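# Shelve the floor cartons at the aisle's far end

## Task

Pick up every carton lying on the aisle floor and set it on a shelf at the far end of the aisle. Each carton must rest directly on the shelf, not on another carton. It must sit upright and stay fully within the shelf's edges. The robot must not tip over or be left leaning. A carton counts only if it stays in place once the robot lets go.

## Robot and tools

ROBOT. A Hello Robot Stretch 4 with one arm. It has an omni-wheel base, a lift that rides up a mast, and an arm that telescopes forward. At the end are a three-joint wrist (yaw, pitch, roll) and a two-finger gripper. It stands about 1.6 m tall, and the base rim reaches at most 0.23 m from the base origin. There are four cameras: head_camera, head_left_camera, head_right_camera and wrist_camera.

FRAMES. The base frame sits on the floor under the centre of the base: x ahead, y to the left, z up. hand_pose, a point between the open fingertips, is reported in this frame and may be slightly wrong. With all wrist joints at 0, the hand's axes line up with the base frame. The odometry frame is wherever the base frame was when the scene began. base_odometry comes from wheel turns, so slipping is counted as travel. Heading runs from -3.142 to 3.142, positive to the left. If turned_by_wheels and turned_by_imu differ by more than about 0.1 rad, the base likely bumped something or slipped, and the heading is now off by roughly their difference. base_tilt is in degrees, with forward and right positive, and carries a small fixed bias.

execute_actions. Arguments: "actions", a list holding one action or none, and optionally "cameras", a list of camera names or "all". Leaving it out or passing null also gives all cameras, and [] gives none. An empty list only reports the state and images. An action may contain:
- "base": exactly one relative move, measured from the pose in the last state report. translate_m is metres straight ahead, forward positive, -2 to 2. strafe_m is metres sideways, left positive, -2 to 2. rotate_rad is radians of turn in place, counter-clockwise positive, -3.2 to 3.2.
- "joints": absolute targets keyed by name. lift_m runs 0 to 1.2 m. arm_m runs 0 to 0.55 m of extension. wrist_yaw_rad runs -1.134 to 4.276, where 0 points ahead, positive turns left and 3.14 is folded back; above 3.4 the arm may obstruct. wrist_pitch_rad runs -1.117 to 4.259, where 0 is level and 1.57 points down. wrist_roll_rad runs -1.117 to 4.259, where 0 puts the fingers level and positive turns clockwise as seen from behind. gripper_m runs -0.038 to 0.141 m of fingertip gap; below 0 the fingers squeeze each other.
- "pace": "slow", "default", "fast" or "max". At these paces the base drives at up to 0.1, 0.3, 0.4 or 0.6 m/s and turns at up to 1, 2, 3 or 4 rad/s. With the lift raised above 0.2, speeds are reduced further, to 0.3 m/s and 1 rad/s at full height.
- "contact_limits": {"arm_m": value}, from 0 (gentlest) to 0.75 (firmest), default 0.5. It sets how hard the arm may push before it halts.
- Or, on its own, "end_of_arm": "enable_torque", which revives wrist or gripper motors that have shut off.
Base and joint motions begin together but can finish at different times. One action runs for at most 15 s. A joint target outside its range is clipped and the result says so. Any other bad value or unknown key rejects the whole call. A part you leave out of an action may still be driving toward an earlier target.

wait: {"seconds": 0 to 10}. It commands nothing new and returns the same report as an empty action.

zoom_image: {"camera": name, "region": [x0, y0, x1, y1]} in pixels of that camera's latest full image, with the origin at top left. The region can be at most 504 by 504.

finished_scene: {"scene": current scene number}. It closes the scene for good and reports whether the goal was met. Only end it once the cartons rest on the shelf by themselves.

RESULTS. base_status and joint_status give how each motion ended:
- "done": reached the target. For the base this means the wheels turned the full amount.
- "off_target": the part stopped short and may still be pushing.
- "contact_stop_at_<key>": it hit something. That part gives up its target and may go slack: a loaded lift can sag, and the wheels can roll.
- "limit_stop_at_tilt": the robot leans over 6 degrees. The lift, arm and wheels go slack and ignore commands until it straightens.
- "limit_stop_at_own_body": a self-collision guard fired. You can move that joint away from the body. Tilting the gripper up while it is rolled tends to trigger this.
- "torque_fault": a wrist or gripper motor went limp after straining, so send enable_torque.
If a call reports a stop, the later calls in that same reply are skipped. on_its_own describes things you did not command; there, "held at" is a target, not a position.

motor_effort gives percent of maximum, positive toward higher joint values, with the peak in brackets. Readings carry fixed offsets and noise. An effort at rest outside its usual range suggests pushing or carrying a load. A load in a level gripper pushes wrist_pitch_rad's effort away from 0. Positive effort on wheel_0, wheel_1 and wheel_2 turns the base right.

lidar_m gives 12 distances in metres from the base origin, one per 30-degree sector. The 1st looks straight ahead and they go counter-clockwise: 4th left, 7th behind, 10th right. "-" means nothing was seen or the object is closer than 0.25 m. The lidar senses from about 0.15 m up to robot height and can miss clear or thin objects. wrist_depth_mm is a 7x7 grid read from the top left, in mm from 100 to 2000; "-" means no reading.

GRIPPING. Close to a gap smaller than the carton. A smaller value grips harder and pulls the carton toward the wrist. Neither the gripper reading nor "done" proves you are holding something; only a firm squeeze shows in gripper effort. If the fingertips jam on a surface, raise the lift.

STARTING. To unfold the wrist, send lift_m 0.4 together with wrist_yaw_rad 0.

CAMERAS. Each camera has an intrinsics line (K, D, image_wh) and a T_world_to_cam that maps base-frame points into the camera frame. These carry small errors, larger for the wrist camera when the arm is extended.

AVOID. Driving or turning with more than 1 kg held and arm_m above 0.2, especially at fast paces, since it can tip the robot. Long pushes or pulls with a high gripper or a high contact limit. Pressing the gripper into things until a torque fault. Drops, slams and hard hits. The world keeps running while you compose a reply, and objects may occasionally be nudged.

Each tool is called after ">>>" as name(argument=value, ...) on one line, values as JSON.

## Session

>>> execute_actions(actions=[])

Scene clock: 0.00 s.
base_odometry: x=+0.000 y=+0.000 heading=+0.000 (m, m, rad; odometry frame)
turned_by_wheels: +0.000 (rad since the last result)
turned_by_imu: +0.000 (rad since the last result)
base_tilt: forward=+0.4 right=+0.0 (deg)
lidar_m: 1.20 1.69 1.61 1.65 0.92 0.88 1.05 1.18 2.06 2.09 1.25 1.15
base_status: not commanded
joint_positions: lift_m=+0.258 arm_m=+0.000 wrist_yaw_rad=+3.058 wrist_pitch_rad=+0.014 wrist_roll_rad=-0.009 gripper_m=+0.057
joint_status: not commanded
motor_effort: lift_m=+20 arm_m=+0 wrist_yaw_rad=+2 wrist_pitch_rad=-5 wrist_roll_rad=+0 gripper_m=-2 wheel_0=+0 wheel_1=+0 wheel_2=-1 (%)
hand_pose: x=-0.1090 y=+0.1112 z=+0.4327 quat_wxyz=(+0.042, -0.007, -0.004, +0.999) (m; base frame)
wrist_depth_mm: - 137 1182 1983 - 866 820 / - 135 1138 1983 - 878 809 / 110 139 242 1863 - 891 820 / 138 173 1160 - - 878 831 / - 1308 1182 - - 878 831 / 1430 1255 197 1537 196 891 842 / 1025 960 1042 107 1060 866 831
pictures: head_camera, head_left_camera, head_right_camera, wrist_camera
camera_calibration (this result's frames):
wrist_camera: T_world_to_cam=[[0.0528285, 0.998484, 0.0154234, -0.104295], [0.0474699, 0.0129165, -0.998789, 0.489126], [-0.997475, 0.0534967, -0.0467156, 0.133013], [0, 0, 0, 1]] pos_world=[0.114968, 0.0907037, 0.496356]
Images, in order (width x height): head_camera 420x560, head_left_camera 420x672, head_right_camera 420x672, wrist_camera 616x392.

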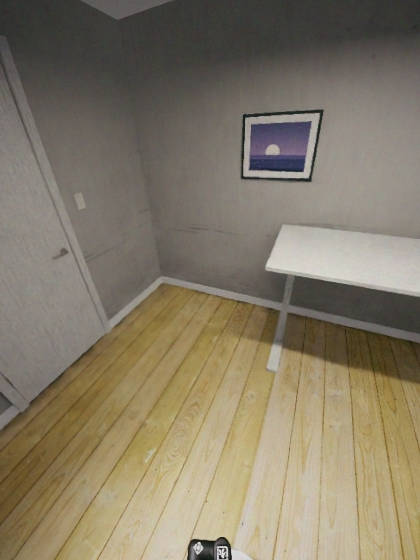

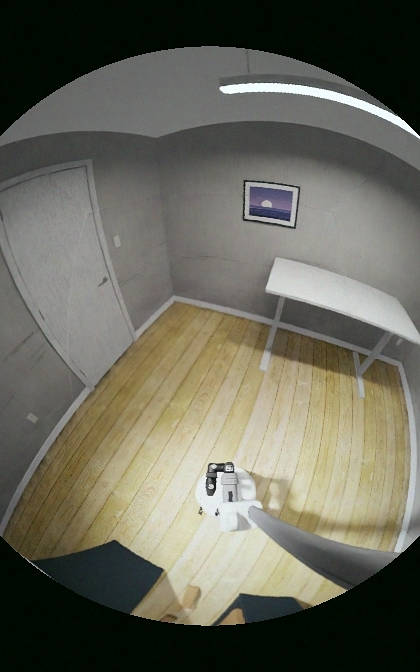

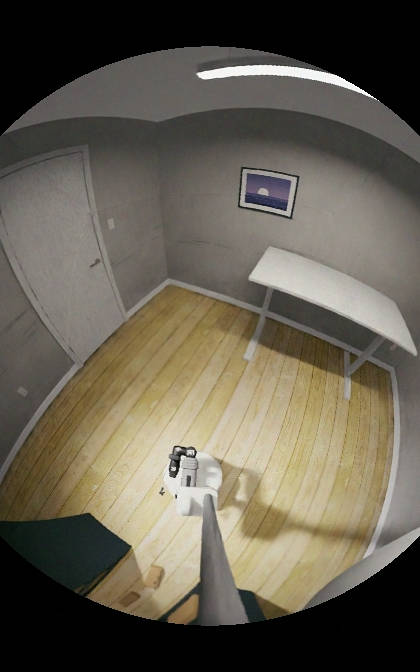

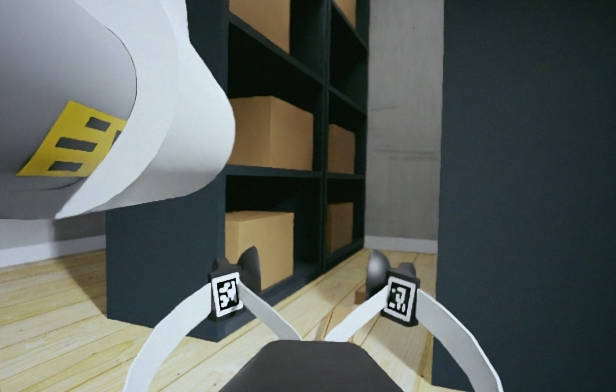

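>>> execute_actions(actions=[{"base":{"rotate_rad":2.7},"joints":{"lift_m":0.4,"wrist_yaw_rad":0,"gripper_m":0.14}}], cameras=[])

>>> execute_actions(actions=[{"base":{"strafe_m":0.3},"joints":{"wrist_pitch_rad":0.9,"lift_m":0.25,"arm_m":0.3}}], cameras=["head_camera","wrist_camera"])

Scene clock: 7.20 s.
base_odometry: x=+0.000 y=+0.000 heading=+2.700 (m, m, rad; odometry frame)
turned_by_wheels: +2.700 (rad since the last result)
turned_by_imu: +2.765 (rad since the last result)
base_tilt: forward=+0.4 right=+0.0 (deg)
lidar_m: 0.89 1.02 1.28 2.01 1.70 1.24 1.17 2.09 1.70 1.60 1.72 0.91
base_status: done
joint_positions: lift_m=+0.400 arm_m=+0.000 wrist_yaw_rad=+0.000 wrist_pitch_rad=+0.014 wrist_roll_rad=-0.009 gripper_m=+0.140
joint_status: all done
motor_effort: lift_m=+22(24) arm_m=+0(0) wrist_yaw_rad=-2(8) wrist_pitch_rad=-4(5) wrist_roll_rad=+1(1) gripper_m=-1(4) wheel_0=-2(7) wheel_1=-1(6) wheel_2=-1(9) (%)
hand_pose: x=+0.4597 y=-0.0873 z=+0.5741 quat_wxyz=(+1.000, -0.005, +0.007, +0.000) (m; base frame)
wrist_depth_mm: 946 1576 - - 647 654 640 / 1366 1576 - - 647 640 647 / 1042 1336 - - 654 654 647 / 1060 1308 - - 654 668 647 / 1366 1618 - - 668 661 654 / 931 1098 1618 676 668 206 661 / 917 1205 1308 107 668 676 668
pictures: none
No camera images: the call's "cameras" was empty. Leave "cameras" out to get every camera's image.

Scene clock: 9.53 s.
base_odometry: x=-0.128 y=-0.271 heading=+2.700 (m, m, rad; odometry frame)
turned_by_wheels: +0.000 (rad since the last result)
turned_by_imu: +0.000 (rad since the last result)
base_tilt: forward=+0.3 right=+0.0 (deg)
lidar_m: 0.90 0.91 1.87 1.73 1.81 1.25 1.19 1.25 2.01 1.92 2.03 0.97
base_status: done
joint_positions: lift_m=+0.250 arm_m=+0.299 wrist_yaw_rad=+0.000 wrist_pitch_rad=+0.902 wrist_roll_rad=-0.009 gripper_m=+0.140
joint_status: all done
motor_effort: lift_m=+18(22) arm_m=+8(9) wrist_yaw_rad=+0(1) wrist_pitch_rad=-2(6) wrist_roll_rad=-1(0) gripper_m=+2(3) wheel_0=+0(8) wheel_1=-2(7) wheel_2=-1(1) (%)
hand_pose: x=+0.6484 y=-0.0874 z=+0.2022 quat_wxyz=(+0.900, -0.004, +0.436, +0.002) (m; base frame)
wrist_depth_mm: 525 634 750 668 759 707 615 / 449 615 647 597 654 634 535 / 508 559 569 559 564 580 496 / 508 508 512 512 512 512 512 / 459 462 462 462 462 466 462 / 424 407 410 424 407 207 421 / 389 387 389 107 389 387 392
pictures: head_camera, wrist_camera
camera_calibration (this result's frames):
wrist_camera: T_world_to_cam=[[0.0315769, -0.999401, -0.0141621, -0.0972736], [-0.8039, -0.0169751, -0.594522, 0.693188], [0.593926, 0.0301581, -0.803954, 0.00757371], [0, 0, 0, 1]] pos_world=[0.555827, -0.0856768, 0.416827]
Images, in order (width x height): head_camera 420x560, wrist_camera 616x392.

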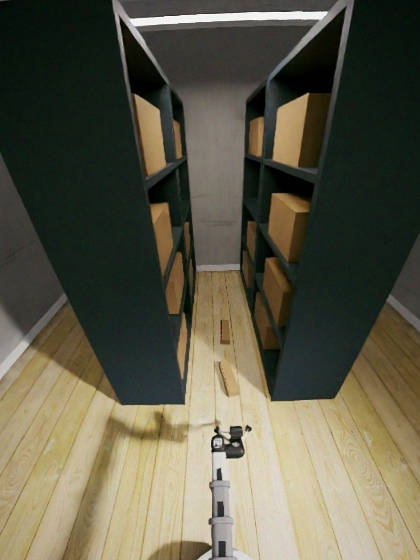

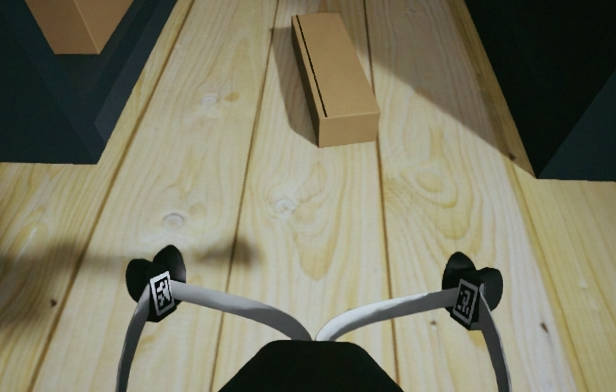

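>>> execute_actions(actions=[{"base":{"strafe_m":-0.055},"joints":{"wrist_yaw_rad":0.2,"lift_m":0.17}}], cameras=[])

>>> execute_actions(actions=[{"base":{"translate_m":0.22},"joints":{"arm_m":0.48}}], cameras=["head_camera","wrist_camera"])

Scene clock: 16.57 s.
base_odometry: x=-0.105 y=-0.221 heading=+2.699 (m, m, rad; odometry frame)
turned_by_wheels: +0.000 (rad since the last result)
turned_by_imu: +0.000 (rad since the last result)
base_tilt: forward=+0.4 right=+0.0 (deg)
lidar_m: 1.07 0.91 1.89 1.77 1.91 1.21 1.17 1.25 1.96 1.87 1.94 0.93
base_status: done
joint_positions: lift_m=+0.170 arm_m=+0.299 wrist_yaw_rad=+0.200 wrist_pitch_rad=+0.902 wrist_roll_rad=-0.009 gripper_m=+0.140
joint_status: all done
motor_effort: lift_m=+17(18) arm_m=+8(8) wrist_yaw_rad=+3(2) wrist_pitch_rad=-2(2) wrist_roll_rad=+2(1) gripper_m=+1(2) wheel_0=-2(7) wheel_1=+2(6) wheel_2=+0(2) (%)
hand_pose: x=+0.6622 y=-0.0502 z=+0.1222 quat_wxyz=(+0.895, -0.048, +0.433, +0.092) (m; base frame)
wrist_depth_mm: 436 525 609 609 517 615 585 / 496 508 521 517 455 525 525 / 462 462 462 455 462 459 462 / 413 410 413 413 413 410 413 / 373 373 373 373 373 370 373 / 338 325 329 338 327 206 338 / 312 310 312 106 314 310 314
pictures: none
No camera images: the call's "cameras" was empty. Leave "cameras" out to get every camera's image.

Scene clock: 18.73 s.
base_odometry: x=-0.304 y=-0.127 heading=+2.700 (m, m, rad; odometry frame)
turned_by_wheels: +0.000 (rad since the last result)
turned_by_imu: +0.000 (rad since the last result)
base_tilt: forward=+0.4 right=+0.0 (deg)
lidar_m: 1.04 0.72 0.93 1.79 1.88 1.44 1.41 1.47 1.98 1.89 0.94 0.75
base_status: done
joint_positions: lift_m=+0.170 arm_m=+0.479 wrist_yaw_rad=+0.200 wrist_pitch_rad=+0.901 wrist_roll_rad=-0.009 gripper_m=+0.140
joint_status: all done
motor_effort: lift_m=+17(18) arm_m=+8(8) wrist_yaw_rad=+1(1) wrist_pitch_rad=-2(1) wrist_roll_rad=+0(0) gripper_m=+3(3) wheel_0=+1(6) wheel_1=+0(5) wheel_2=+1(9) (%)
hand_pose: x=+0.8422 y=-0.0501 z=+0.1222 quat_wxyz=(+0.895, -0.048, +0.433, +0.092) (m; base frame)
wrist_depth_mm: 415 521 603 603 517 609 585 / 410 508 525 521 521 521 525 / 418 459 462 459 459 462 462 / 404 413 410 340 410 410 413 / 370 370 370 307 366 370 370 / 336 325 327 281 290 206 338 / 312 310 312 107 312 309 314
pictures: head_camera, wrist_camera
camera_calibration (this result's frames):
wrist_camera: T_world_to_cam=[[0.229352, -0.97324, -0.0141615, -0.23253], [-0.784518, -0.176227, -0.594538, 0.777732], [0.576132, 0.147469, -0.803943, -0.152116], [0, 0, 0, 1]] pos_world=[0.751115, -0.0668171, 0.336806]
Images, in order (width x height): head_camera 420x560, wrist_camera 616x392.

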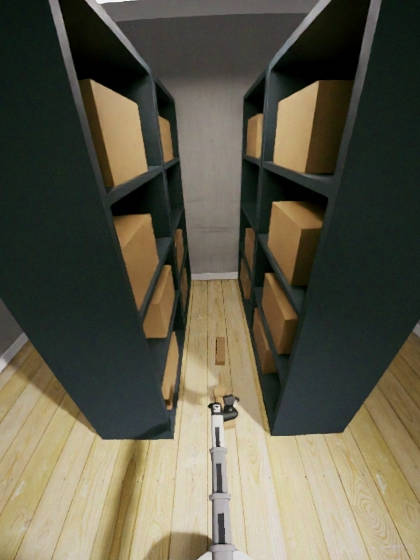

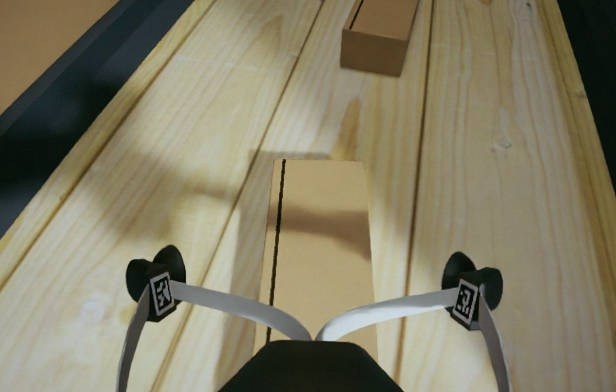

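>>> execute_actions(actions=[{"joints":{"lift_m":0.095}}], cameras=[])

>>> execute_actions(actions=[{"joints":{"gripper_m":0.02}}], cameras=[])

>>> execute_actions(actions=[{"joints":{"lift_m":0.13,"arm_m":0.1,"wrist_yaw_rad":0}}], cameras=["wrist_camera"])

>>> execute_actions(actions=[{"joints":{"lift_m":0.095},"base":{"rotate_rad":-1.5},"pace":"slow"}], cameras=[])

>>> execute_actions(actions=[{"joints":{"gripper_m":0.14}}], cameras=[])

>>> execute_actions(actions=[{"joints":{"lift_m":0.17}}], cameras=[])

>>> execute_actions(actions=[{"base":{"rotate_rad":1.5}}], cameras=[])

>>> execute_actions(actions=[{"base":{"translate_m":0.45},"joints":{"arm_m":0.52}}], cameras=["head_camera","wrist_camera"])

Scene clock: 35.73 s.
base_odometry: x=-0.304 y=-0.127 heading=+2.700 (m, m, rad; odometry frame)
turned_by_wheels: +0.000 (rad since the last result)
turned_by_imu: +0.001 (rad since the last result)
base_tilt: forward=+0.4 right=+0.0 (deg)
lidar_m: 1.05 0.71 0.92 1.82 1.89 1.44 1.41 1.47 1.95 1.86 0.95 0.73
base_status: not commanded
joint_positions: lift_m=+0.095 arm_m=+0.479 wrist_yaw_rad=+0.200 wrist_pitch_rad=+0.901 wrist_roll_rad=-0.009 gripper_m=+0.140
joint_status: all done
motor_effort: lift_m=+17(17) arm_m=+8(8) wrist_yaw_rad=+0(1) wrist_pitch_rad=-2(1) wrist_roll_rad=-1(0) gripper_m=+1(1) wheel_0=+1(1) wheel_1=+0(0) wheel_2=+1(0) (%)
hand_pose: x=+0.8422 y=-0.0501 z=+0.0472 quat_wxyz=(+0.895, -0.048, +0.433, +0.092) (m; base frame)
wrist_depth_mm: 389 455 466 469 462 466 466 / 392 404 402 404 404 402 404 / 355 355 357 276 345 355 355 / 315 317 319 247 306 319 319 / 287 286 282 221 276 286 286 / 260 252 211 203 199 207 259 / 241 239 236 106 232 239 241
pictures: none
No camera images: the call's "cameras" was empty. Leave "cameras" out to get every camera's image.

Scene clock: 37.90 s.
base_odometry: x=-0.304 y=-0.127 heading=+2.700 (m, m, rad; odometry frame)
turned_by_wheels: +0.000 (rad since the last result)
turned_by_imu: +0.000 (rad since the last result)
base_tilt: forward=+0.4 right=+0.0 (deg)
lidar_m: 1.07 0.70 0.94 1.79 1.88 1.46 1.42 1.47 1.94 1.88 0.94 0.74
base_status: not commanded
joint_positions: lift_m=+0.095 arm_m=+0.479 wrist_yaw_rad=+0.200 wrist_pitch_rad=+0.902 wrist_roll_rad=-0.009 gripper_m=+0.020
joint_status: all done
motor_effort: lift_m=+18(18) arm_m=+8(8) wrist_yaw_rad=+1(0) wrist_pitch_rad=-2(2) wrist_roll_rad=+0(1) gripper_m=-22(21) wheel_0=+1(1) wheel_1=+0(0) wheel_2=+2(1) (%)
hand_pose: x=+0.8421 y=-0.0501 z=+0.0471 quat_wxyz=(+0.895, -0.048, +0.433, +0.092) (m; base frame)
wrist_depth_mm: 389 452 462 466 455 466 466 / 389 402 399 402 399 404 404 / 353 355 353 254 345 355 357 / 317 315 309 226 304 315 314 / 286 287 213 205 213 286 285 / 260 176 185 187 187 177 260 / 240 238 232 107 232 239 238
pictures: none
No camera images: the call's "cameras" was empty. Leave "cameras" out to get every camera's image.

Scene clock: 40.13 s.
base_odometry: x=-0.304 y=-0.127 heading=+2.700 (m, m, rad; odometry frame)
turned_by_wheels: +0.000 (rad since the last result)
turned_by_imu: +0.000 (rad since the last result)
base_tilt: forward=+0.4 right=+0.0 (deg)
lidar_m: 0.53 0.71 0.95 1.82 1.89 1.44 1.44 1.46 1.97 1.87 0.95 0.73
base_status: not commanded
joint_positions: lift_m=+0.130 arm_m=+0.102 wrist_yaw_rad=+0.000 wrist_pitch_rad=+0.902 wrist_roll_rad=-0.009 gripper_m=+0.020
joint_status: all done
motor_effort: lift_m=+23(24) arm_m=-9(9) wrist_yaw_rad=+0(4) wrist_pitch_rad=-3(4) wrist_roll_rad=-1(0) gripper_m=-20(24) wheel_0=+1(1) wheel_1=+0(0) wheel_2=+1(1) (%)
hand_pose: x=+0.4512 y=-0.0874 z=+0.0816 quat_wxyz=(+0.900, -0.004, +0.436, +0.002) (m; base frame)
wrist_depth_mm: 496 535 525 530 535 517 415 / 462 462 459 455 459 462 397 / 407 404 402 255 399 404 404 / 362 364 355 228 345 362 359 / 325 325 213 206 213 327 329 / 297 176 185 187 187 177 297 / 274 272 264 107 265 272 273
pictures: wrist_camera
camera_calibration (this result's frames):
wrist_camera: T_world_to_cam=[[0.0312788, -0.99941, -0.0141865, -0.0926705], [-0.804374, -0.0167445, -0.593887, 0.463092], [0.593299, 0.0299874, -0.804423, 0.0280109], [0, 0, 0, 1]] pos_world=[0.358779, -0.0857016, 0.296242]
Images, in order (width x height): wrist_camera 616x392.

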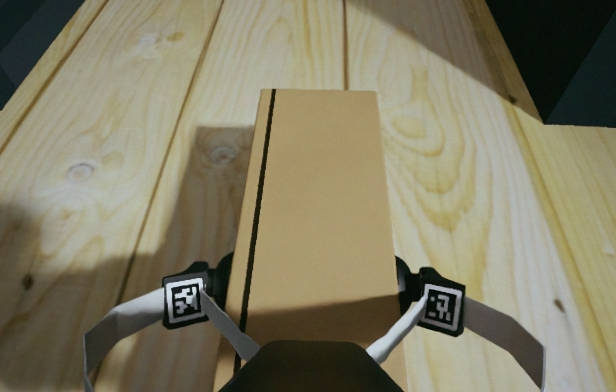

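Scene clock: 42.90 s.
base_odometry: x=-0.304 y=-0.127 heading=+1.200 (m, m, rad; odometry frame)
turned_by_wheels: -1.500 (rad since the last result)
turned_by_imu: -1.535 (rad since the last result)
base_tilt: forward=+0.3 right=+0.0 (deg)
lidar_m: 1.87 0.88 0.74 0.84 0.70 1.86 1.80 1.98 1.46 1.41 2.34 1.90
base_status: done
joint_positions: lift_m=+0.095 arm_m=+0.102 wrist_yaw_rad=+0.000 wrist_pitch_rad=+0.902 wrist_roll_rad=-0.009 gripper_m=+0.020
joint_status: all done
motor_effort: lift_m=+18(22) arm_m=-9(8) wrist_yaw_rad=+0(1) wrist_pitch_rad=-4(4) wrist_roll_rad=+1(0) gripper_m=-23(22) wheel_0=+2(6) wheel_1=+0(5) wheel_2=+1(4) (%)
hand_pose: x=+0.4512 y=-0.0874 z=+0.0471 quat_wxyz=(+0.900, -0.004, +0.436, +0.002) (m; base frame)
wrist_depth_mm: 466 466 466 469 466 469 466 / 407 402 404 404 404 404 404 / 357 357 357 254 347 357 357 / 319 319 312 227 306 320 319 / 287 287 213 206 214 290 287 / 262 176 186 187 187 177 262 / 241 240 233 107 234 240 239
pictures: none
No camera images: the call's "cameras" was empty. Leave "cameras" out to get every camera's image.

Scene clock: 45.07 s.
base_odometry: x=-0.304 y=-0.127 heading=+1.200 (m, m, rad; odometry frame)
turned_by_wheels: +0.000 (rad since the last result)
turned_by_imu: +0.000 (rad since the last result)
base_tilt: forward=+0.4 right=+0.0 (deg)
lidar_m: 1.87 0.89 0.73 0.83 0.72 1.84 1.83 1.95 1.46 1.41 2.36 1.90
base_status: not commanded
joint_positions: lift_m=+0.095 arm_m=+0.102 wrist_yaw_rad=+0.000 wrist_pitch_rad=+0.902 wrist_roll_rad=-0.009 gripper_m=+0.140
joint_status: all done
motor_effort: lift_m=+18(18) arm_m=-8(8) wrist_yaw_rad=+0(2) wrist_pitch_rad=-3(3) wrist_roll_rad=-1(0) gripper_m=+1(26) wheel_0=+2(2) wheel_1=+0(0) wheel_2=+1(2) (%)
hand_pose: x=+0.4513 y=-0.0874 z=+0.0471 quat_wxyz=(+0.900, -0.004, +0.436, +0.002) (m; base frame)
wrist_depth_mm: 466 469 469 473 466 473 469 / 410 407 407 404 407 407 410 / 355 357 357 277 347 359 357 / 319 319 319 247 310 319 317 / 287 287 283 224 277 289 287 / 260 253 208 204 208 207 262 / 241 241 237 106 234 240 241
pictures: none
No camera images: the call's "cameras" was empty. Leave "cameras" out to get every camera's image.

Scene clock: 46.37 s.
base_odometry: x=-0.304 y=-0.127 heading=+1.200 (m, m, rad; odometry frame)
turned_by_wheels: +0.000 (rad since the last result)
turned_by_imu: +0.000 (rad since the last result)
base_tilt: forward=+0.3 right=+0.1 (deg)
lidar_m: 1.85 0.86 0.73 0.85 0.69 1.88 1.81 1.95 1.45 1.40 2.34 1.88
base_status: not commanded
joint_positions: lift_m=+0.170 arm_m=+0.102 wrist_yaw_rad=+0.000 wrist_pitch_rad=+0.902 wrist_roll_rad=-0.009 gripper_m=+0.140
joint_status: all done
motor_effort: lift_m=+23(24) arm_m=-9(9) wrist_yaw_rad=+1(0) wrist_pitch_rad=-2(3) wrist_roll_rad=+0(1) gripper_m=-2(1) wheel_0=+2(2) wheel_1=+0(0) wheel_2=+1(1) (%)
hand_pose: x=+0.4513 y=-0.0874 z=+0.1217 quat_wxyz=(+0.900, -0.004, +0.436, +0.002) (m; base frame)
wrist_depth_mm: 603 615 609 609 603 609 609 / 525 525 521 521 521 525 530 / 459 462 462 459 459 462 459 / 413 410 410 342 415 413 415 / 370 373 375 309 373 373 373 / 338 325 327 282 293 207 340 / 312 310 312 106 314 310 314
pictures: none
No camera images: the call's "cameras" was empty. Leave "cameras" out to get every camera's image.

Scene clock: 48.37 s.
base_odometry: x=-0.304 y=-0.127 heading=+2.700 (m, m, rad; odometry frame)
turned_by_wheels: +1.500 (rad since the last result)
turned_by_imu: +1.536 (rad since the last result)
base_tilt: forward=+0.3 right=+0.0 (deg)
lidar_m: 1.04 0.71 0.97 1.78 1.88 1.46 1.41 1.49 1.96 1.87 0.94 0.73
base_status: done
joint_positions: lift_m=+0.170 arm_m=+0.101 wrist_yaw_rad=+0.000 wrist_pitch_rad=+0.901 wrist_roll_rad=-0.009 gripper_m=+0.140
joint_status: not commanded
motor_effort: lift_m=+22(24) arm_m=-9(8) wrist_yaw_rad=-1(1) wrist_pitch_rad=-1(2) wrist_roll_rad=+0(0) gripper_m=-1(3) wheel_0=+0(6) wheel_1=-1(4) wheel_2=+1(9) (%)
hand_pose: x=+0.4514 y=-0.0874 z=+0.1218 quat_wxyz=(+0.900, -0.004, +0.436, +0.002) (m; base frame)
wrist_depth_mm: 508 615 603 609 609 574 469 / 504 525 525 525 525 512 394 / 466 462 459 459 459 462 442 / 413 415 413 413 413 413 413 / 373 370 375 375 375 373 370 / 338 329 330 342 329 207 340 / 312 314 310 106 317 312 314
pictures: none
No camera images: the call's "cameras" was empty. Leave "cameras" out to get every camera's image.

Scene clock: 51.37 s.
base_odometry: x=-0.711 y=+0.065 heading=+2.700 (m, m, rad; odometry frame)
turned_by_wheels: +0.000 (rad since the last result)
turned_by_imu: -0.001 (rad since the last result)
base_tilt: forward=+0.4 right=+0.0 (deg)
lidar_m: 1.04 0.37 0.32 1.81 1.89 1.96 2.20 2.69 2.00 1.88 0.39 0.46
base_status: done
joint_positions: lift_m=+0.170 arm_m=+0.519 wrist_yaw_rad=+0.000 wrist_pitch_rad=+0.901 wrist_roll_rad=-0.009 gripper_m=+0.140
joint_status: all done
motor_effort: lift_m=+22(22) arm_m=+8(11) wrist_yaw_rad=-1(1) wrist_pitch_rad=-2(2) wrist_roll_rad=+1(0) gripper_m=+3(1) wheel_0=+1(6) wheel_1=+0(4) wheel_2=+1(11) (%)
hand_pose: x=+0.8684 y=-0.0874 z=+0.1218 quat_wxyz=(+0.900, -0.004, +0.436, +0.002) (m; base frame)
wrist_depth_mm: 508 603 603 603 603 574 427 / 500 530 525 521 517 517 402 / 459 462 459 462 459 459 399 / 410 410 402 349 413 410 394 / 370 370 320 314 373 373 364 / 336 327 274 279 325 207 338 / 309 310 262 106 314 310 312
pictures: head_camera, wrist_camera
camera_calibration (this result's frames):
wrist_camera: T_world_to_cam=[[0.0315829, -0.999401, -0.0141575, -0.105365], [-0.803859, -0.0169806, -0.594578, 0.822244], [0.593981, 0.0301591, -0.803913, -0.187788], [0, 0, 0, 1]] pos_world=[0.775838, -0.0856764, 0.336432]
Images, in order (width x height): head_camera 420x560, wrist_camera 616x392.

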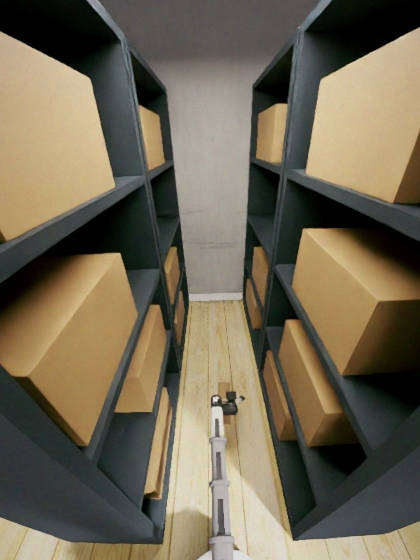

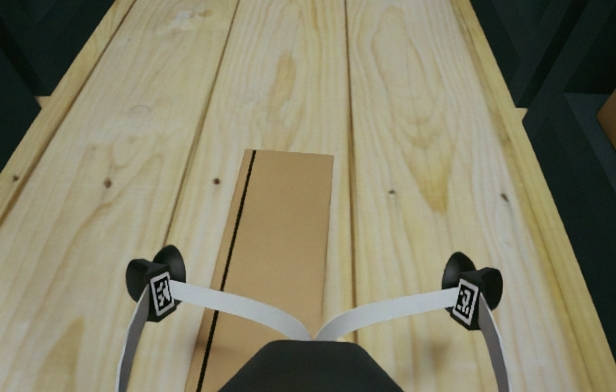

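>>> execute_actions(actions=[{"joints":{"wrist_yaw_rad":-0.1,"arm_m":0.53},"base":{"rotate_rad":0.06}}], cameras=[])

>>> execute_actions(actions=[{"joints":{"lift_m":0.095}}], cameras=["wrist_camera"])

>>> execute_actions(actions=[{"joints":{"gripper_m":0.02}}], cameras=[])

>>> execute_actions(actions=[{"joints":{"lift_m":0.15},"base":{"rotate_rad":-0.06}}], cameras=[])

>>> execute_actions(actions=[{"joints":{"arm_m":0.1,"wrist_yaw_rad":0,"lift_m":0.4},"base":{"strafe_m":-0.04}}], cameras=[])

>>> execute_actions(actions=[{"joints":{"lift_m":1.105,"arm_m":0},"base":{"translate_m":1.28}}])

Scene clock: 61.47 s.
base_odometry: x=-0.711 y=+0.065 heading=+2.760 (m, m, rad; odometry frame)
turned_by_wheels: +0.060 (rad since the last result)
turned_by_imu: +0.062 (rad since the last result)
base_tilt: forward=+0.3 right=+0.0 (deg)
lidar_m: 0.83 0.34 0.35 1.81 1.90 1.92 2.19 2.51 1.95 0.69 0.37 0.49
base_status: done
joint_positions: lift_m=+0.170 arm_m=+0.529 wrist_yaw_rad=-0.100 wrist_pitch_rad=+0.902 wrist_roll_rad=-0.009 gripper_m=+0.140
joint_status: all done
motor_effort: lift_m=+22(22) arm_m=+8(9) wrist_yaw_rad=-2(1) wrist_pitch_rad=-1(2) wrist_roll_rad=+1(0) gripper_m=-1(1) wheel_0=-1(4) wheel_1=+1(6) wheel_2=-1(7) (%)
hand_pose: x=+0.8688 y=-0.1048 z=+0.1218 quat_wxyz=(+0.899, +0.017, +0.435, -0.043) (m; base frame)
wrist_depth_mm: 484 585 603 609 603 591 436 / 484 525 521 525 517 521 449 / 452 462 455 459 459 459 439 / 410 413 410 340 410 410 404 / 370 373 373 309 373 373 370 / 338 327 325 281 327 206 338 / 310 310 312 106 310 310 312
pictures: none
No camera images: the call's "cameras" was empty. Leave "cameras" out to get every camera's image.

Scene clock: 62.77 s.
base_odometry: x=-0.711 y=+0.065 heading=+2.760 (m, m, rad; odometry frame)
turned_by_wheels: +0.000 (rad since the last result)
turned_by_imu: +0.000 (rad since the last result)
base_tilt: forward=+0.3 right=+0.0 (deg)
lidar_m: 0.86 0.34 0.32 1.81 1.91 1.91 2.22 2.55 1.96 0.71 0.38 0.48
base_status: not commanded
joint_positions: lift_m=+0.095 arm_m=+0.529 wrist_yaw_rad=-0.100 wrist_pitch_rad=+0.902 wrist_roll_rad=-0.009 gripper_m=+0.140
joint_status: all done
motor_effort: lift_m=+17(22) arm_m=+9(8) wrist_yaw_rad=-1(2) wrist_pitch_rad=-1(2) wrist_roll_rad=+0(0) gripper_m=+2(3) wheel_0=-1(1) wheel_1=+1(1) wheel_2=-1(1) (%)
hand_pose: x=+0.8688 y=-0.1048 z=+0.0472 quat_wxyz=(+0.899, +0.017, +0.435, -0.043) (m; base frame)
wrist_depth_mm: 452 469 466 469 462 473 436 / 402 402 402 402 402 404 397 / 357 353 355 276 345 357 355 / 317 317 317 247 310 317 319 / 286 286 278 223 277 286 287 / 260 251 206 203 207 207 260 / 240 239 232 107 236 240 241
pictures: wrist_camera
camera_calibration (this result's frames):
wrist_camera: T_world_to_cam=[[-0.0680838, -0.997579, -0.0141599, -0.0370284], [-0.8016, 0.0631471, -0.594517, 0.784307], [0.593972, -0.0291264, -0.803959, -0.253683], [0, 0, 0, 1]] pos_world=[0.77686, -0.0938543, 0.261809]
Images, in order (width x height): wrist_camera 616x392.

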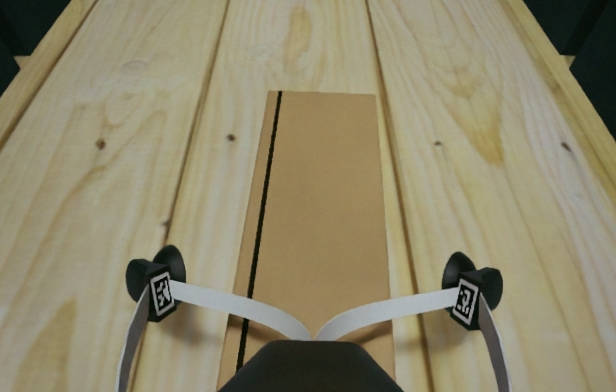

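Scene clock: 64.93 s.
base_odometry: x=-0.711 y=+0.065 heading=+2.760 (m, m, rad; odometry frame)
turned_by_wheels: +0.000 (rad since the last result)
turned_by_imu: +0.000 (rad since the last result)
base_tilt: forward=+0.4 right=+0.0 (deg)
lidar_m: 0.86 0.34 0.34 1.83 1.93 1.93 2.19 2.52 1.97 0.72 0.38 0.47
base_status: not commanded
joint_positions: lift_m=+0.095 arm_m=+0.529 wrist_yaw_rad=-0.100 wrist_pitch_rad=+0.902 wrist_roll_rad=-0.009 gripper_m=+0.020
joint_status: all done
motor_effort: lift_m=+17(17) arm_m=+8(8) wrist_yaw_rad=-1(1) wrist_pitch_rad=-3(2) wrist_roll_rad=+0(0) gripper_m=-21(27) wheel_0=-1(1) wheel_1=+1(1) wheel_2=-1(1) (%)
hand_pose: x=+0.8687 y=-0.1048 z=+0.0471 quat_wxyz=(+0.899, +0.017, +0.435, -0.043) (m; base frame)
wrist_depth_mm: 449 466 466 462 469 469 439 / 402 402 402 402 404 404 397 / 355 353 353 254 347 355 355 / 317 317 309 228 304 317 317 / 285 285 213 206 214 286 286 / 260 176 185 188 188 177 259 / 240 238 233 107 232 240 238
pictures: none
No camera images: the call's "cameras" was empty. Leave "cameras" out to get every camera's image.

Scene clock: 66.07 s.
base_odometry: x=-0.711 y=+0.065 heading=+2.700 (m, m, rad; odometry frame)
turned_by_wheels: -0.060 (rad since the last result)
turned_by_imu: -0.061 (rad since the last result)
base_tilt: forward=+0.4 right=+0.0 (deg)
lidar_m: 0.93 0.35 0.33 1.83 1.89 1.96 2.21 2.73 1.98 1.88 0.36 0.46
base_status: done
joint_positions: lift_m=+0.150 arm_m=+0.529 wrist_yaw_rad=-0.100 wrist_pitch_rad=+0.902 wrist_roll_rad=-0.009 gripper_m=+0.020
joint_status: all done
motor_effort: lift_m=+24(27) arm_m=+8(8) wrist_yaw_rad=+2(0) wrist_pitch_rad=-3(4) wrist_roll_rad=+0(0) gripper_m=-23(20) wheel_0=+1(5) wheel_1=+1(5) wheel_2=+0(6) (%)
hand_pose: x=+0.8687 y=-0.1049 z=+0.1016 quat_wxyz=(+0.899, +0.018, +0.436, -0.043) (m; base frame)
wrist_depth_mm: 549 564 564 574 564 477 373 / 492 488 488 488 492 462 370 / 430 430 433 254 421 433 355 / 387 387 377 228 370 387 362 / 347 347 213 205 213 349 342 / 315 177 186 187 187 177 315 / 291 289 281 107 282 290 289
pictures: none
No camera images: the call's "cameras" was empty. Leave "cameras" out to get every camera's image.

Scene clock: 68.43 s.
base_odometry: x=-0.694 y=+0.101 heading=+2.700 (m, m, rad; odometry frame)
turned_by_wheels: +0.000 (rad since the last result)
turned_by_imu: +0.000 (rad since the last result)
base_tilt: forward=+0.4 right=+0.1 (deg)
lidar_m: 0.52 0.45 0.37 1.86 1.96 1.95 2.20 2.64 1.94 1.84 0.34 0.36
base_status: done
joint_positions: lift_m=+0.400 arm_m=+0.102 wrist_yaw_rad=+0.000 wrist_pitch_rad=+0.902 wrist_roll_rad=-0.009 gripper_m=+0.020
joint_status: all done
motor_effort: lift_m=+24(28) arm_m=-9(8) wrist_yaw_rad=+4(4) wrist_pitch_rad=-4(4) wrist_roll_rad=+0(0) gripper_m=-24(24) wheel_0=+0(9) wheel_1=+1(6) wheel_2=+0(1) (%)
hand_pose: x=+0.4512 y=-0.0874 z=+0.3516 quat_wxyz=(+0.900, -0.004, +0.436, +0.002) (m; base frame)
wrist_depth_mm: 809 842 1042 1042 960 539 397 / 741 842 904 891 866 539 377 / 609 759 778 254 715 539 384 / 597 699 691 227 668 530 436 / 585 634 214 206 213 535 525 / 564 176 185 187 187 177 496 / 525 525 517 106 517 473 455
pictures: none
No camera images: the call's "cameras" was empty. Leave "cameras" out to get every camera's image.

Scene clock: 74.17 s.
base_odometry: x=-1.851 y=+0.648 heading=+2.700 (m, m, rad; odometry frame)
turned_by_wheels: +0.000 (rad since the last result)
turned_by_imu: -0.002 (rad since the last result)
base_tilt: forward=+0.3 right=+0.0 (deg)
lidar_m: 0.38 0.43 0.29 0.27 0.30 0.45 - 0.43 0.29 0.27 0.31 0.41
base_status: done
joint_positions: lift_m=+1.105 arm_m=+0.002 wrist_yaw_rad=+0.000 wrist_pitch_rad=+0.902 wrist_roll_rad=-0.009 gripper_m=+0.020
joint_status: all done
motor_effort: lift_m=+23(24) arm_m=-8(10) wrist_yaw_rad=+1(0) wrist_pitch_rad=-4(4) wrist_roll_rad=+0(1) gripper_m=-22(20) wheel_0=+1(6) wheel_1=+1(4) wheel_2=+2(12) (%)
hand_pose: x=+0.3515 y=-0.0874 z=+1.0566 quat_wxyz=(+0.900, -0.004, +0.436, +0.002) (m; base frame)
wrist_depth_mm: 564 615 597 597 591 521 504 / 634 699 683 654 668 591 442 / 750 788 820 254 741 707 384 / 878 904 931 228 820 842 355 / 627 866 213 205 213 842 345 / 603 176 185 187 187 177 469 / 603 904 1160 106 691 525 436
pictures: head_camera, head_left_camera, head_right_camera, wrist_camera
camera_calibration (this result's frames):
wrist_camera: T_world_to_cam=[[0.0313716, -0.999407, -0.0141784, -0.0757441], [-0.804257, -0.0168182, -0.594043, 0.962049], [0.593453, 0.0300392, -0.804308, 0.87135], [0, 0, 0, 1]] pos_world=[0.259006, -0.0856938, 1.27126]
Images, in order (width x height): head_camera 420x560, head_left_camera 420x672, head_right_camera 420x672, wrist_camera 616x392.

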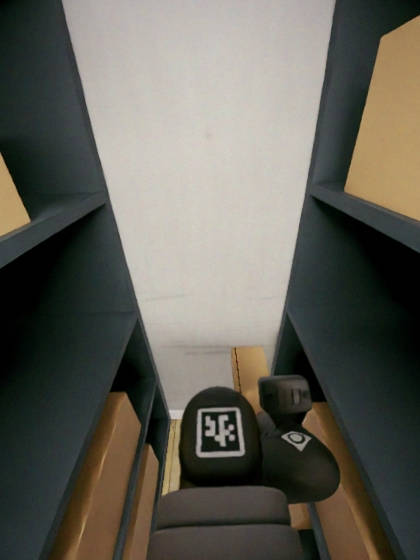

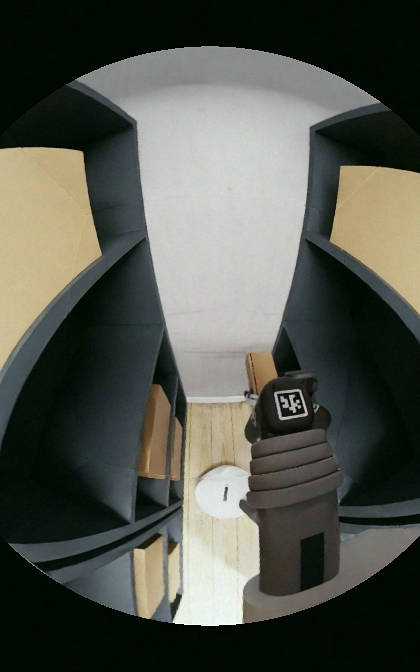

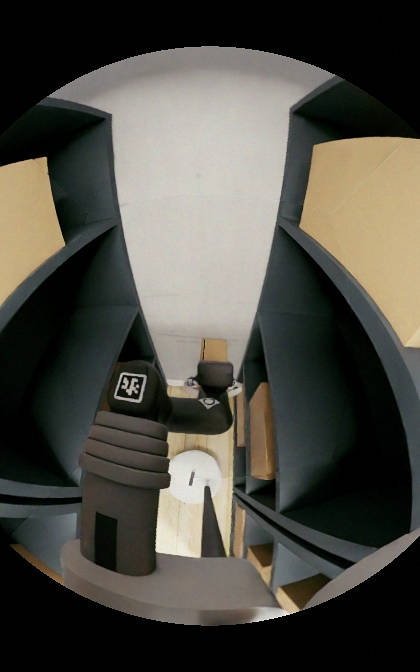

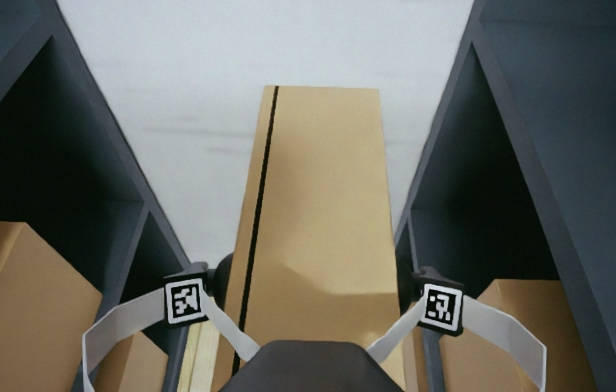

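Same geometry.

>>> execute_actions(actions=[{"base":{"rotate_rad":-1.0}}], cameras=[])

>>> execute_actions(actions=[{"joints":{"arm_m":0.2,"lift_m":1.085},"contact_limits":{"arm_m":0.2}}], cameras=[])

>>> execute_actions(actions=[{"joints":{"gripper_m":0.13}}], cameras=[])

>>> execute_actions(actions=[{"joints":{"arm_m":0,"gripper_m":0.14},"pace":"fast"}], cameras=["wrist_camera"])

>>> execute_actions(actions=[{"base":{"rotate_rad":1.0},"joints":{"lift_m":1.11}}], cameras=[])

>>> execute_actions(actions=[{"base":{"translate_m":-1.73},"joints":{"lift_m":0.17,"arm_m":0.063}}], cameras=[])

>>> execute_actions(actions=[{"base":{"rotate_rad":-1.5}}], cameras=["wrist_camera"])

Scene clock: 86.90 s.
base_odometry: x=-1.851 y=+0.648 heading=+1.701 (m, m, rad; odometry frame)
turned_by_wheels: -1.000 (rad since the last result)
turned_by_imu: -1.023 (rad since the last result)
base_tilt: forward=+0.3 right=+0.0 (deg)
lidar_m: 0.26 0.41 0.78 0.40 0.29 0.28 0.31 0.44 0.98 0.42 0.29 0.25
base_status: done
joint_positions: lift_m=+1.105 arm_m=+0.002 wrist_yaw_rad=+0.000 wrist_pitch_rad=+0.902 wrist_roll_rad=-0.009 gripper_m=+0.020
joint_status: not commanded
motor_effort: lift_m=+23(23) arm_m=-9(8) wrist_yaw_rad=+0(2) wrist_pitch_rad=-4(3) wrist_roll_rad=+2(0) gripper_m=-22(21) wheel_0=+2(5) wheel_1=-1(6) wheel_2=+0(9) (%)
hand_pose: x=+0.3515 y=-0.0874 z=+1.0566 quat_wxyz=(+0.900, -0.004, +0.436, +0.002) (m; base frame)
wrist_depth_mm: 504 508 504 508 504 477 430 / 439 436 436 439 436 439 442 / 384 384 382 254 375 384 384 / 366 343 334 229 329 343 345 / 878 319 213 206 213 309 309 / 991 177 185 187 188 176 281 / 1060 1182 603 106 252 259 258
pictures: none
No camera images: the call's "cameras" was empty. Leave "cameras" out to get every camera's image.

Scene clock: 88.60 s.
base_odometry: x=-1.851 y=+0.648 heading=+1.701 (m, m, rad; odometry frame)
turned_by_wheels: +0.000 (rad since the last result)
turned_by_imu: +0.000 (rad since the last result)
base_tilt: forward=+0.3 right=+0.1 (deg)
lidar_m: 0.26 0.44 0.78 0.38 0.30 0.27 0.30 0.49 0.98 0.40 0.27 0.25
base_status: not commanded
joint_positions: lift_m=+1.085 arm_m=+0.199 wrist_yaw_rad=+0.000 wrist_pitch_rad=+0.902 wrist_roll_rad=-0.009 gripper_m=+0.020
joint_status: all done
motor_effort: lift_m=+18(23) arm_m=+8(7) wrist_yaw_rad=-2(0) wrist_pitch_rad=-2(3) wrist_roll_rad=+1(0) gripper_m=-21(22) wheel_0=+2(2) wheel_1=-1(1) wheel_2=+0(0) (%)
contact_limits: arm_m 0.2
hand_pose: x=+0.5483 y=-0.0874 z=+1.0371 quat_wxyz=(+0.900, -0.004, +0.436, +0.002) (m; base frame)
wrist_depth_mm: 466 469 462 421 362 314 285 / 404 402 404 402 387 347 310 / 353 355 355 255 347 355 340 / 317 317 312 228 304 317 317 / 286 287 213 206 214 286 287 / 259 177 185 187 187 177 260 / 240 238 232 106 232 240 239
pictures: none
No camera images: the call's "cameras" was empty. Leave "cameras" out to get every camera's image.

Scene clock: 90.60 s.
base_odometry: x=-1.851 y=+0.648 heading=+1.701 (m, m, rad; odometry frame)
turned_by_wheels: +0.000 (rad since the last result)
turned_by_imu: +0.000 (rad since the last result)
base_tilt: forward=+0.4 right=+0.0 (deg)
lidar_m: 0.29 0.43 0.78 0.40 0.28 0.28 0.29 0.47 1.00 0.40 0.28 0.26
base_status: not commanded
joint_positions: lift_m=+1.085 arm_m=+0.199 wrist_yaw_rad=+0.000 wrist_pitch_rad=+0.902 wrist_roll_rad=-0.009 gripper_m=+0.130
joint_status: all done
motor_effort: lift_m=+18(17) arm_m=+8(9) wrist_yaw_rad=-1(2) wrist_pitch_rad=-3(2) wrist_roll_rad=+0(0) gripper_m=+0(19) wheel_0=+2(1) wheel_1=-1(1) wheel_2=-1(1) (%)
hand_pose: x=+0.5483 y=-0.0874 z=+1.0371 quat_wxyz=(+0.900, -0.004, +0.436, +0.002) (m; base frame)
wrist_depth_mm: 466 466 462 424 362 314 285 / 407 404 404 402 387 345 310 / 355 355 355 273 347 355 342 / 317 317 317 246 306 319 317 / 287 286 282 224 277 289 286 / 260 254 200 203 207 252 262 / 241 240 236 107 235 240 241
pictures: none
No camera images: the call's "cameras" was empty. Leave "cameras" out to get every camera's image.

Scene clock: 92.03 s.
base_odometry: x=-1.851 y=+0.648 heading=+1.701 (m, m, rad; odometry frame)
turned_by_wheels: +0.000 (rad since the last result)
turned_by_imu: +0.000 (rad since the last result)
base_tilt: forward=+0.3 right=+0.0 (deg)
lidar_m: 0.29 0.43 0.78 0.40 0.27 0.27 0.30 0.47 1.02 0.40 0.28 0.27
base_status: not commanded
joint_positions: lift_m=+1.085 arm_m=+0.002 wrist_yaw_rad=+0.000 wrist_pitch_rad=+0.902 wrist_roll_rad=-0.009 gripper_m=+0.140
joint_status: all done
motor_effort: lift_m=+17(18) arm_m=-8(10) wrist_yaw_rad=+1(1) wrist_pitch_rad=-3(2) wrist_roll_rad=+1(0) gripper_m=-1(5) wheel_0=+2(2) wheel_1=-1(1) wheel_2=+0(0) (%)
hand_pose: x=+0.3516 y=-0.0874 z=+1.0371 quat_wxyz=(+0.900, -0.004, +0.436, +0.002) (m; base frame)
wrist_depth_mm: 466 469 469 366 469 459 436 / 410 410 407 315 404 407 407 / 362 355 355 277 349 357 359 / 521 320 319 301 314 319 319 / 878 300 290 289 290 287 289 / 991 759 264 264 254 207 262 / 1078 1182 683 107 244 241 243
pictures: wrist_camera
camera_calibration (this result's frames):
wrist_camera: T_world_to_cam=[[0.031259, -0.999411, -0.0141664, -0.0760168], [-0.804059, -0.0167246, -0.594314, 0.950784], [0.593727, 0.0299683, -0.804109, 0.855354], [0, 0, 0, 1]] pos_world=[0.259016, -0.085704, 1.25178]
Images, in order (width x height): wrist_camera 616x392.

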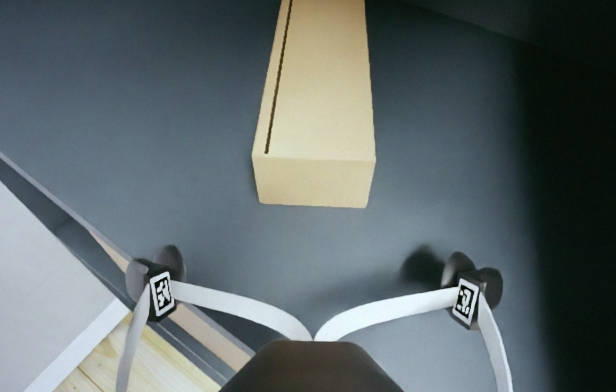

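Scene clock: 94.03 s.
base_odometry: x=-1.851 y=+0.648 heading=+2.701 (m, m, rad; odometry frame)
turned_by_wheels: +1.000 (rad since the last result)
turned_by_imu: +1.024 (rad since the last result)
base_tilt: forward=+0.3 right=+0.0 (deg)
lidar_m: 0.77 0.45 0.29 0.26 0.29 0.42 - 0.43 0.28 0.28 0.30 0.40
base_status: done
joint_positions: lift_m=+1.110 arm_m=+0.002 wrist_yaw_rad=+0.000 wrist_pitch_rad=+0.902 wrist_roll_rad=-0.009 gripper_m=+0.140
joint_status: all done
motor_effort: lift_m=+23(23) arm_m=-8(8) wrist_yaw_rad=+0(1) wrist_pitch_rad=-2(2) wrist_roll_rad=+0(0) gripper_m=-2(1) wheel_0=-1(6) wheel_1=+0(5) wheel_2=+0(6) (%)
hand_pose: x=+0.3516 y=-0.0874 z=+1.0617 quat_wxyz=(+0.900, -0.004, +0.436, +0.002) (m; base frame)
wrist_depth_mm: 559 609 603 603 585 517 512 / 634 707 691 691 676 574 449 / 750 788 798 798 778 691 392 / 891 891 976 946 917 842 357 / 621 831 1205 1182 1078 842 343 / 615 732 1281 1336 798 206 469 / 609 931 1229 106 931 521 436
pictures: none
No camera images: the call's "cameras" was empty. Leave "cameras" out to get every camera's image.

Scene clock: 101.27 s.
base_odometry: x=-0.287 y=-0.091 heading=+2.700 (m, m, rad; odometry frame)
turned_by_wheels: +0.000 (rad since the last result)
turned_by_imu: +0.005 (rad since the last result)
base_tilt: forward=+0.4 right=+0.0 (deg)
lidar_m: 1.15 0.71 0.96 1.83 1.94 1.44 1.44 1.49 1.94 1.83 0.92 0.71
base_status: done
joint_positions: lift_m=+0.170 arm_m=+0.062 wrist_yaw_rad=+0.000 wrist_pitch_rad=+0.902 wrist_roll_rad=-0.009 gripper_m=+0.140
joint_status: all done
motor_effort: lift_m=+18(24) arm_m=+9(8) wrist_yaw_rad=+0(1) wrist_pitch_rad=-2(3) wrist_roll_rad=+0(1) gripper_m=-2(1) wheel_0=-2(5) wheel_1=+0(6) wheel_2=-1(10) (%)
hand_pose: x=+0.4114 y=-0.0874 z=+0.1221 quat_wxyz=(+0.900, -0.004, +0.436, +0.002) (m; base frame)
wrist_depth_mm: 569 609 603 609 609 492 379 / 517 525 525 525 521 488 421 / 466 462 462 462 462 466 459 / 413 410 415 413 413 415 413 / 370 373 373 375 375 375 370 / 340 329 329 340 329 206 340 / 314 312 312 106 315 314 314
pictures: none
No camera images: the call's "cameras" was empty. Leave "cameras" out to get every camera's image.

Scene clock: 103.27 s.
base_odometry: x=-0.287 y=-0.091 heading=+1.200 (m, m, rad; odometry frame)
turned_by_wheels: -1.500 (rad since the last result)
turned_by_imu: -1.536 (rad since the last result)
base_tilt: forward=+0.3 right=+0.0 (deg)
lidar_m: 1.83 0.90 0.71 0.94 0.72 1.90 1.85 2.00 1.45 1.42 2.34 1.85
base_status: done
joint_positions: lift_m=+0.170 arm_m=+0.062 wrist_yaw_rad=+0.000 wrist_pitch_rad=+0.902 wrist_roll_rad=-0.009 gripper_m=+0.140
joint_status: not commanded
motor_effort: lift_m=+18(18) arm_m=+8(9) wrist_yaw_rad=+1(0) wrist_pitch_rad=-2(3) wrist_roll_rad=+0(0) gripper_m=-1(1) wheel_0=+0(7) wheel_1=+0(6) wheel_2=+0(8) (%)
hand_pose: x=+0.4114 y=-0.0874 z=+0.1221 quat_wxyz=(+0.900, -0.004, +0.436, +0.002) (m; base frame)
wrist_depth_mm: 609 615 615 609 615 609 609 / 530 530 525 525 525 525 530 / 462 459 459 462 466 466 466 / 415 413 413 340 415 413 413 / 370 373 375 310 373 375 375 / 340 327 327 282 330 206 340 / 314 312 314 107 314 312 314
pictures: wrist_camera
camera_calibration (this result's frames):
wrist_camera: T_world_to_cam=[[0.0313754, -0.999407, -0.0141608, -0.0908782], [-0.803948, -0.0168161, -0.594462, 0.455067], [0.593872, 0.030036, -0.803999, 0.0839759], [0, 0, 0, 1]] pos_world=[0.31883, -0.0856941, 0.336749]
Images, in order (width x height): wrist_camera 616x392.

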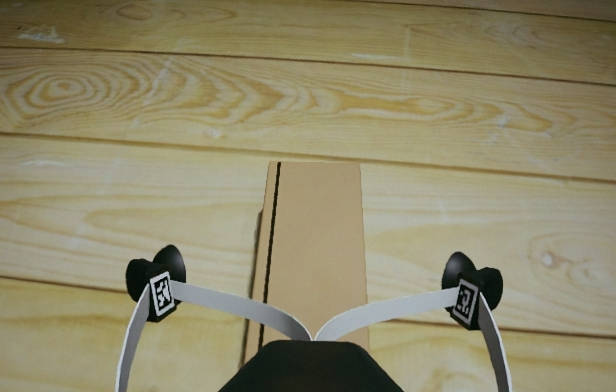

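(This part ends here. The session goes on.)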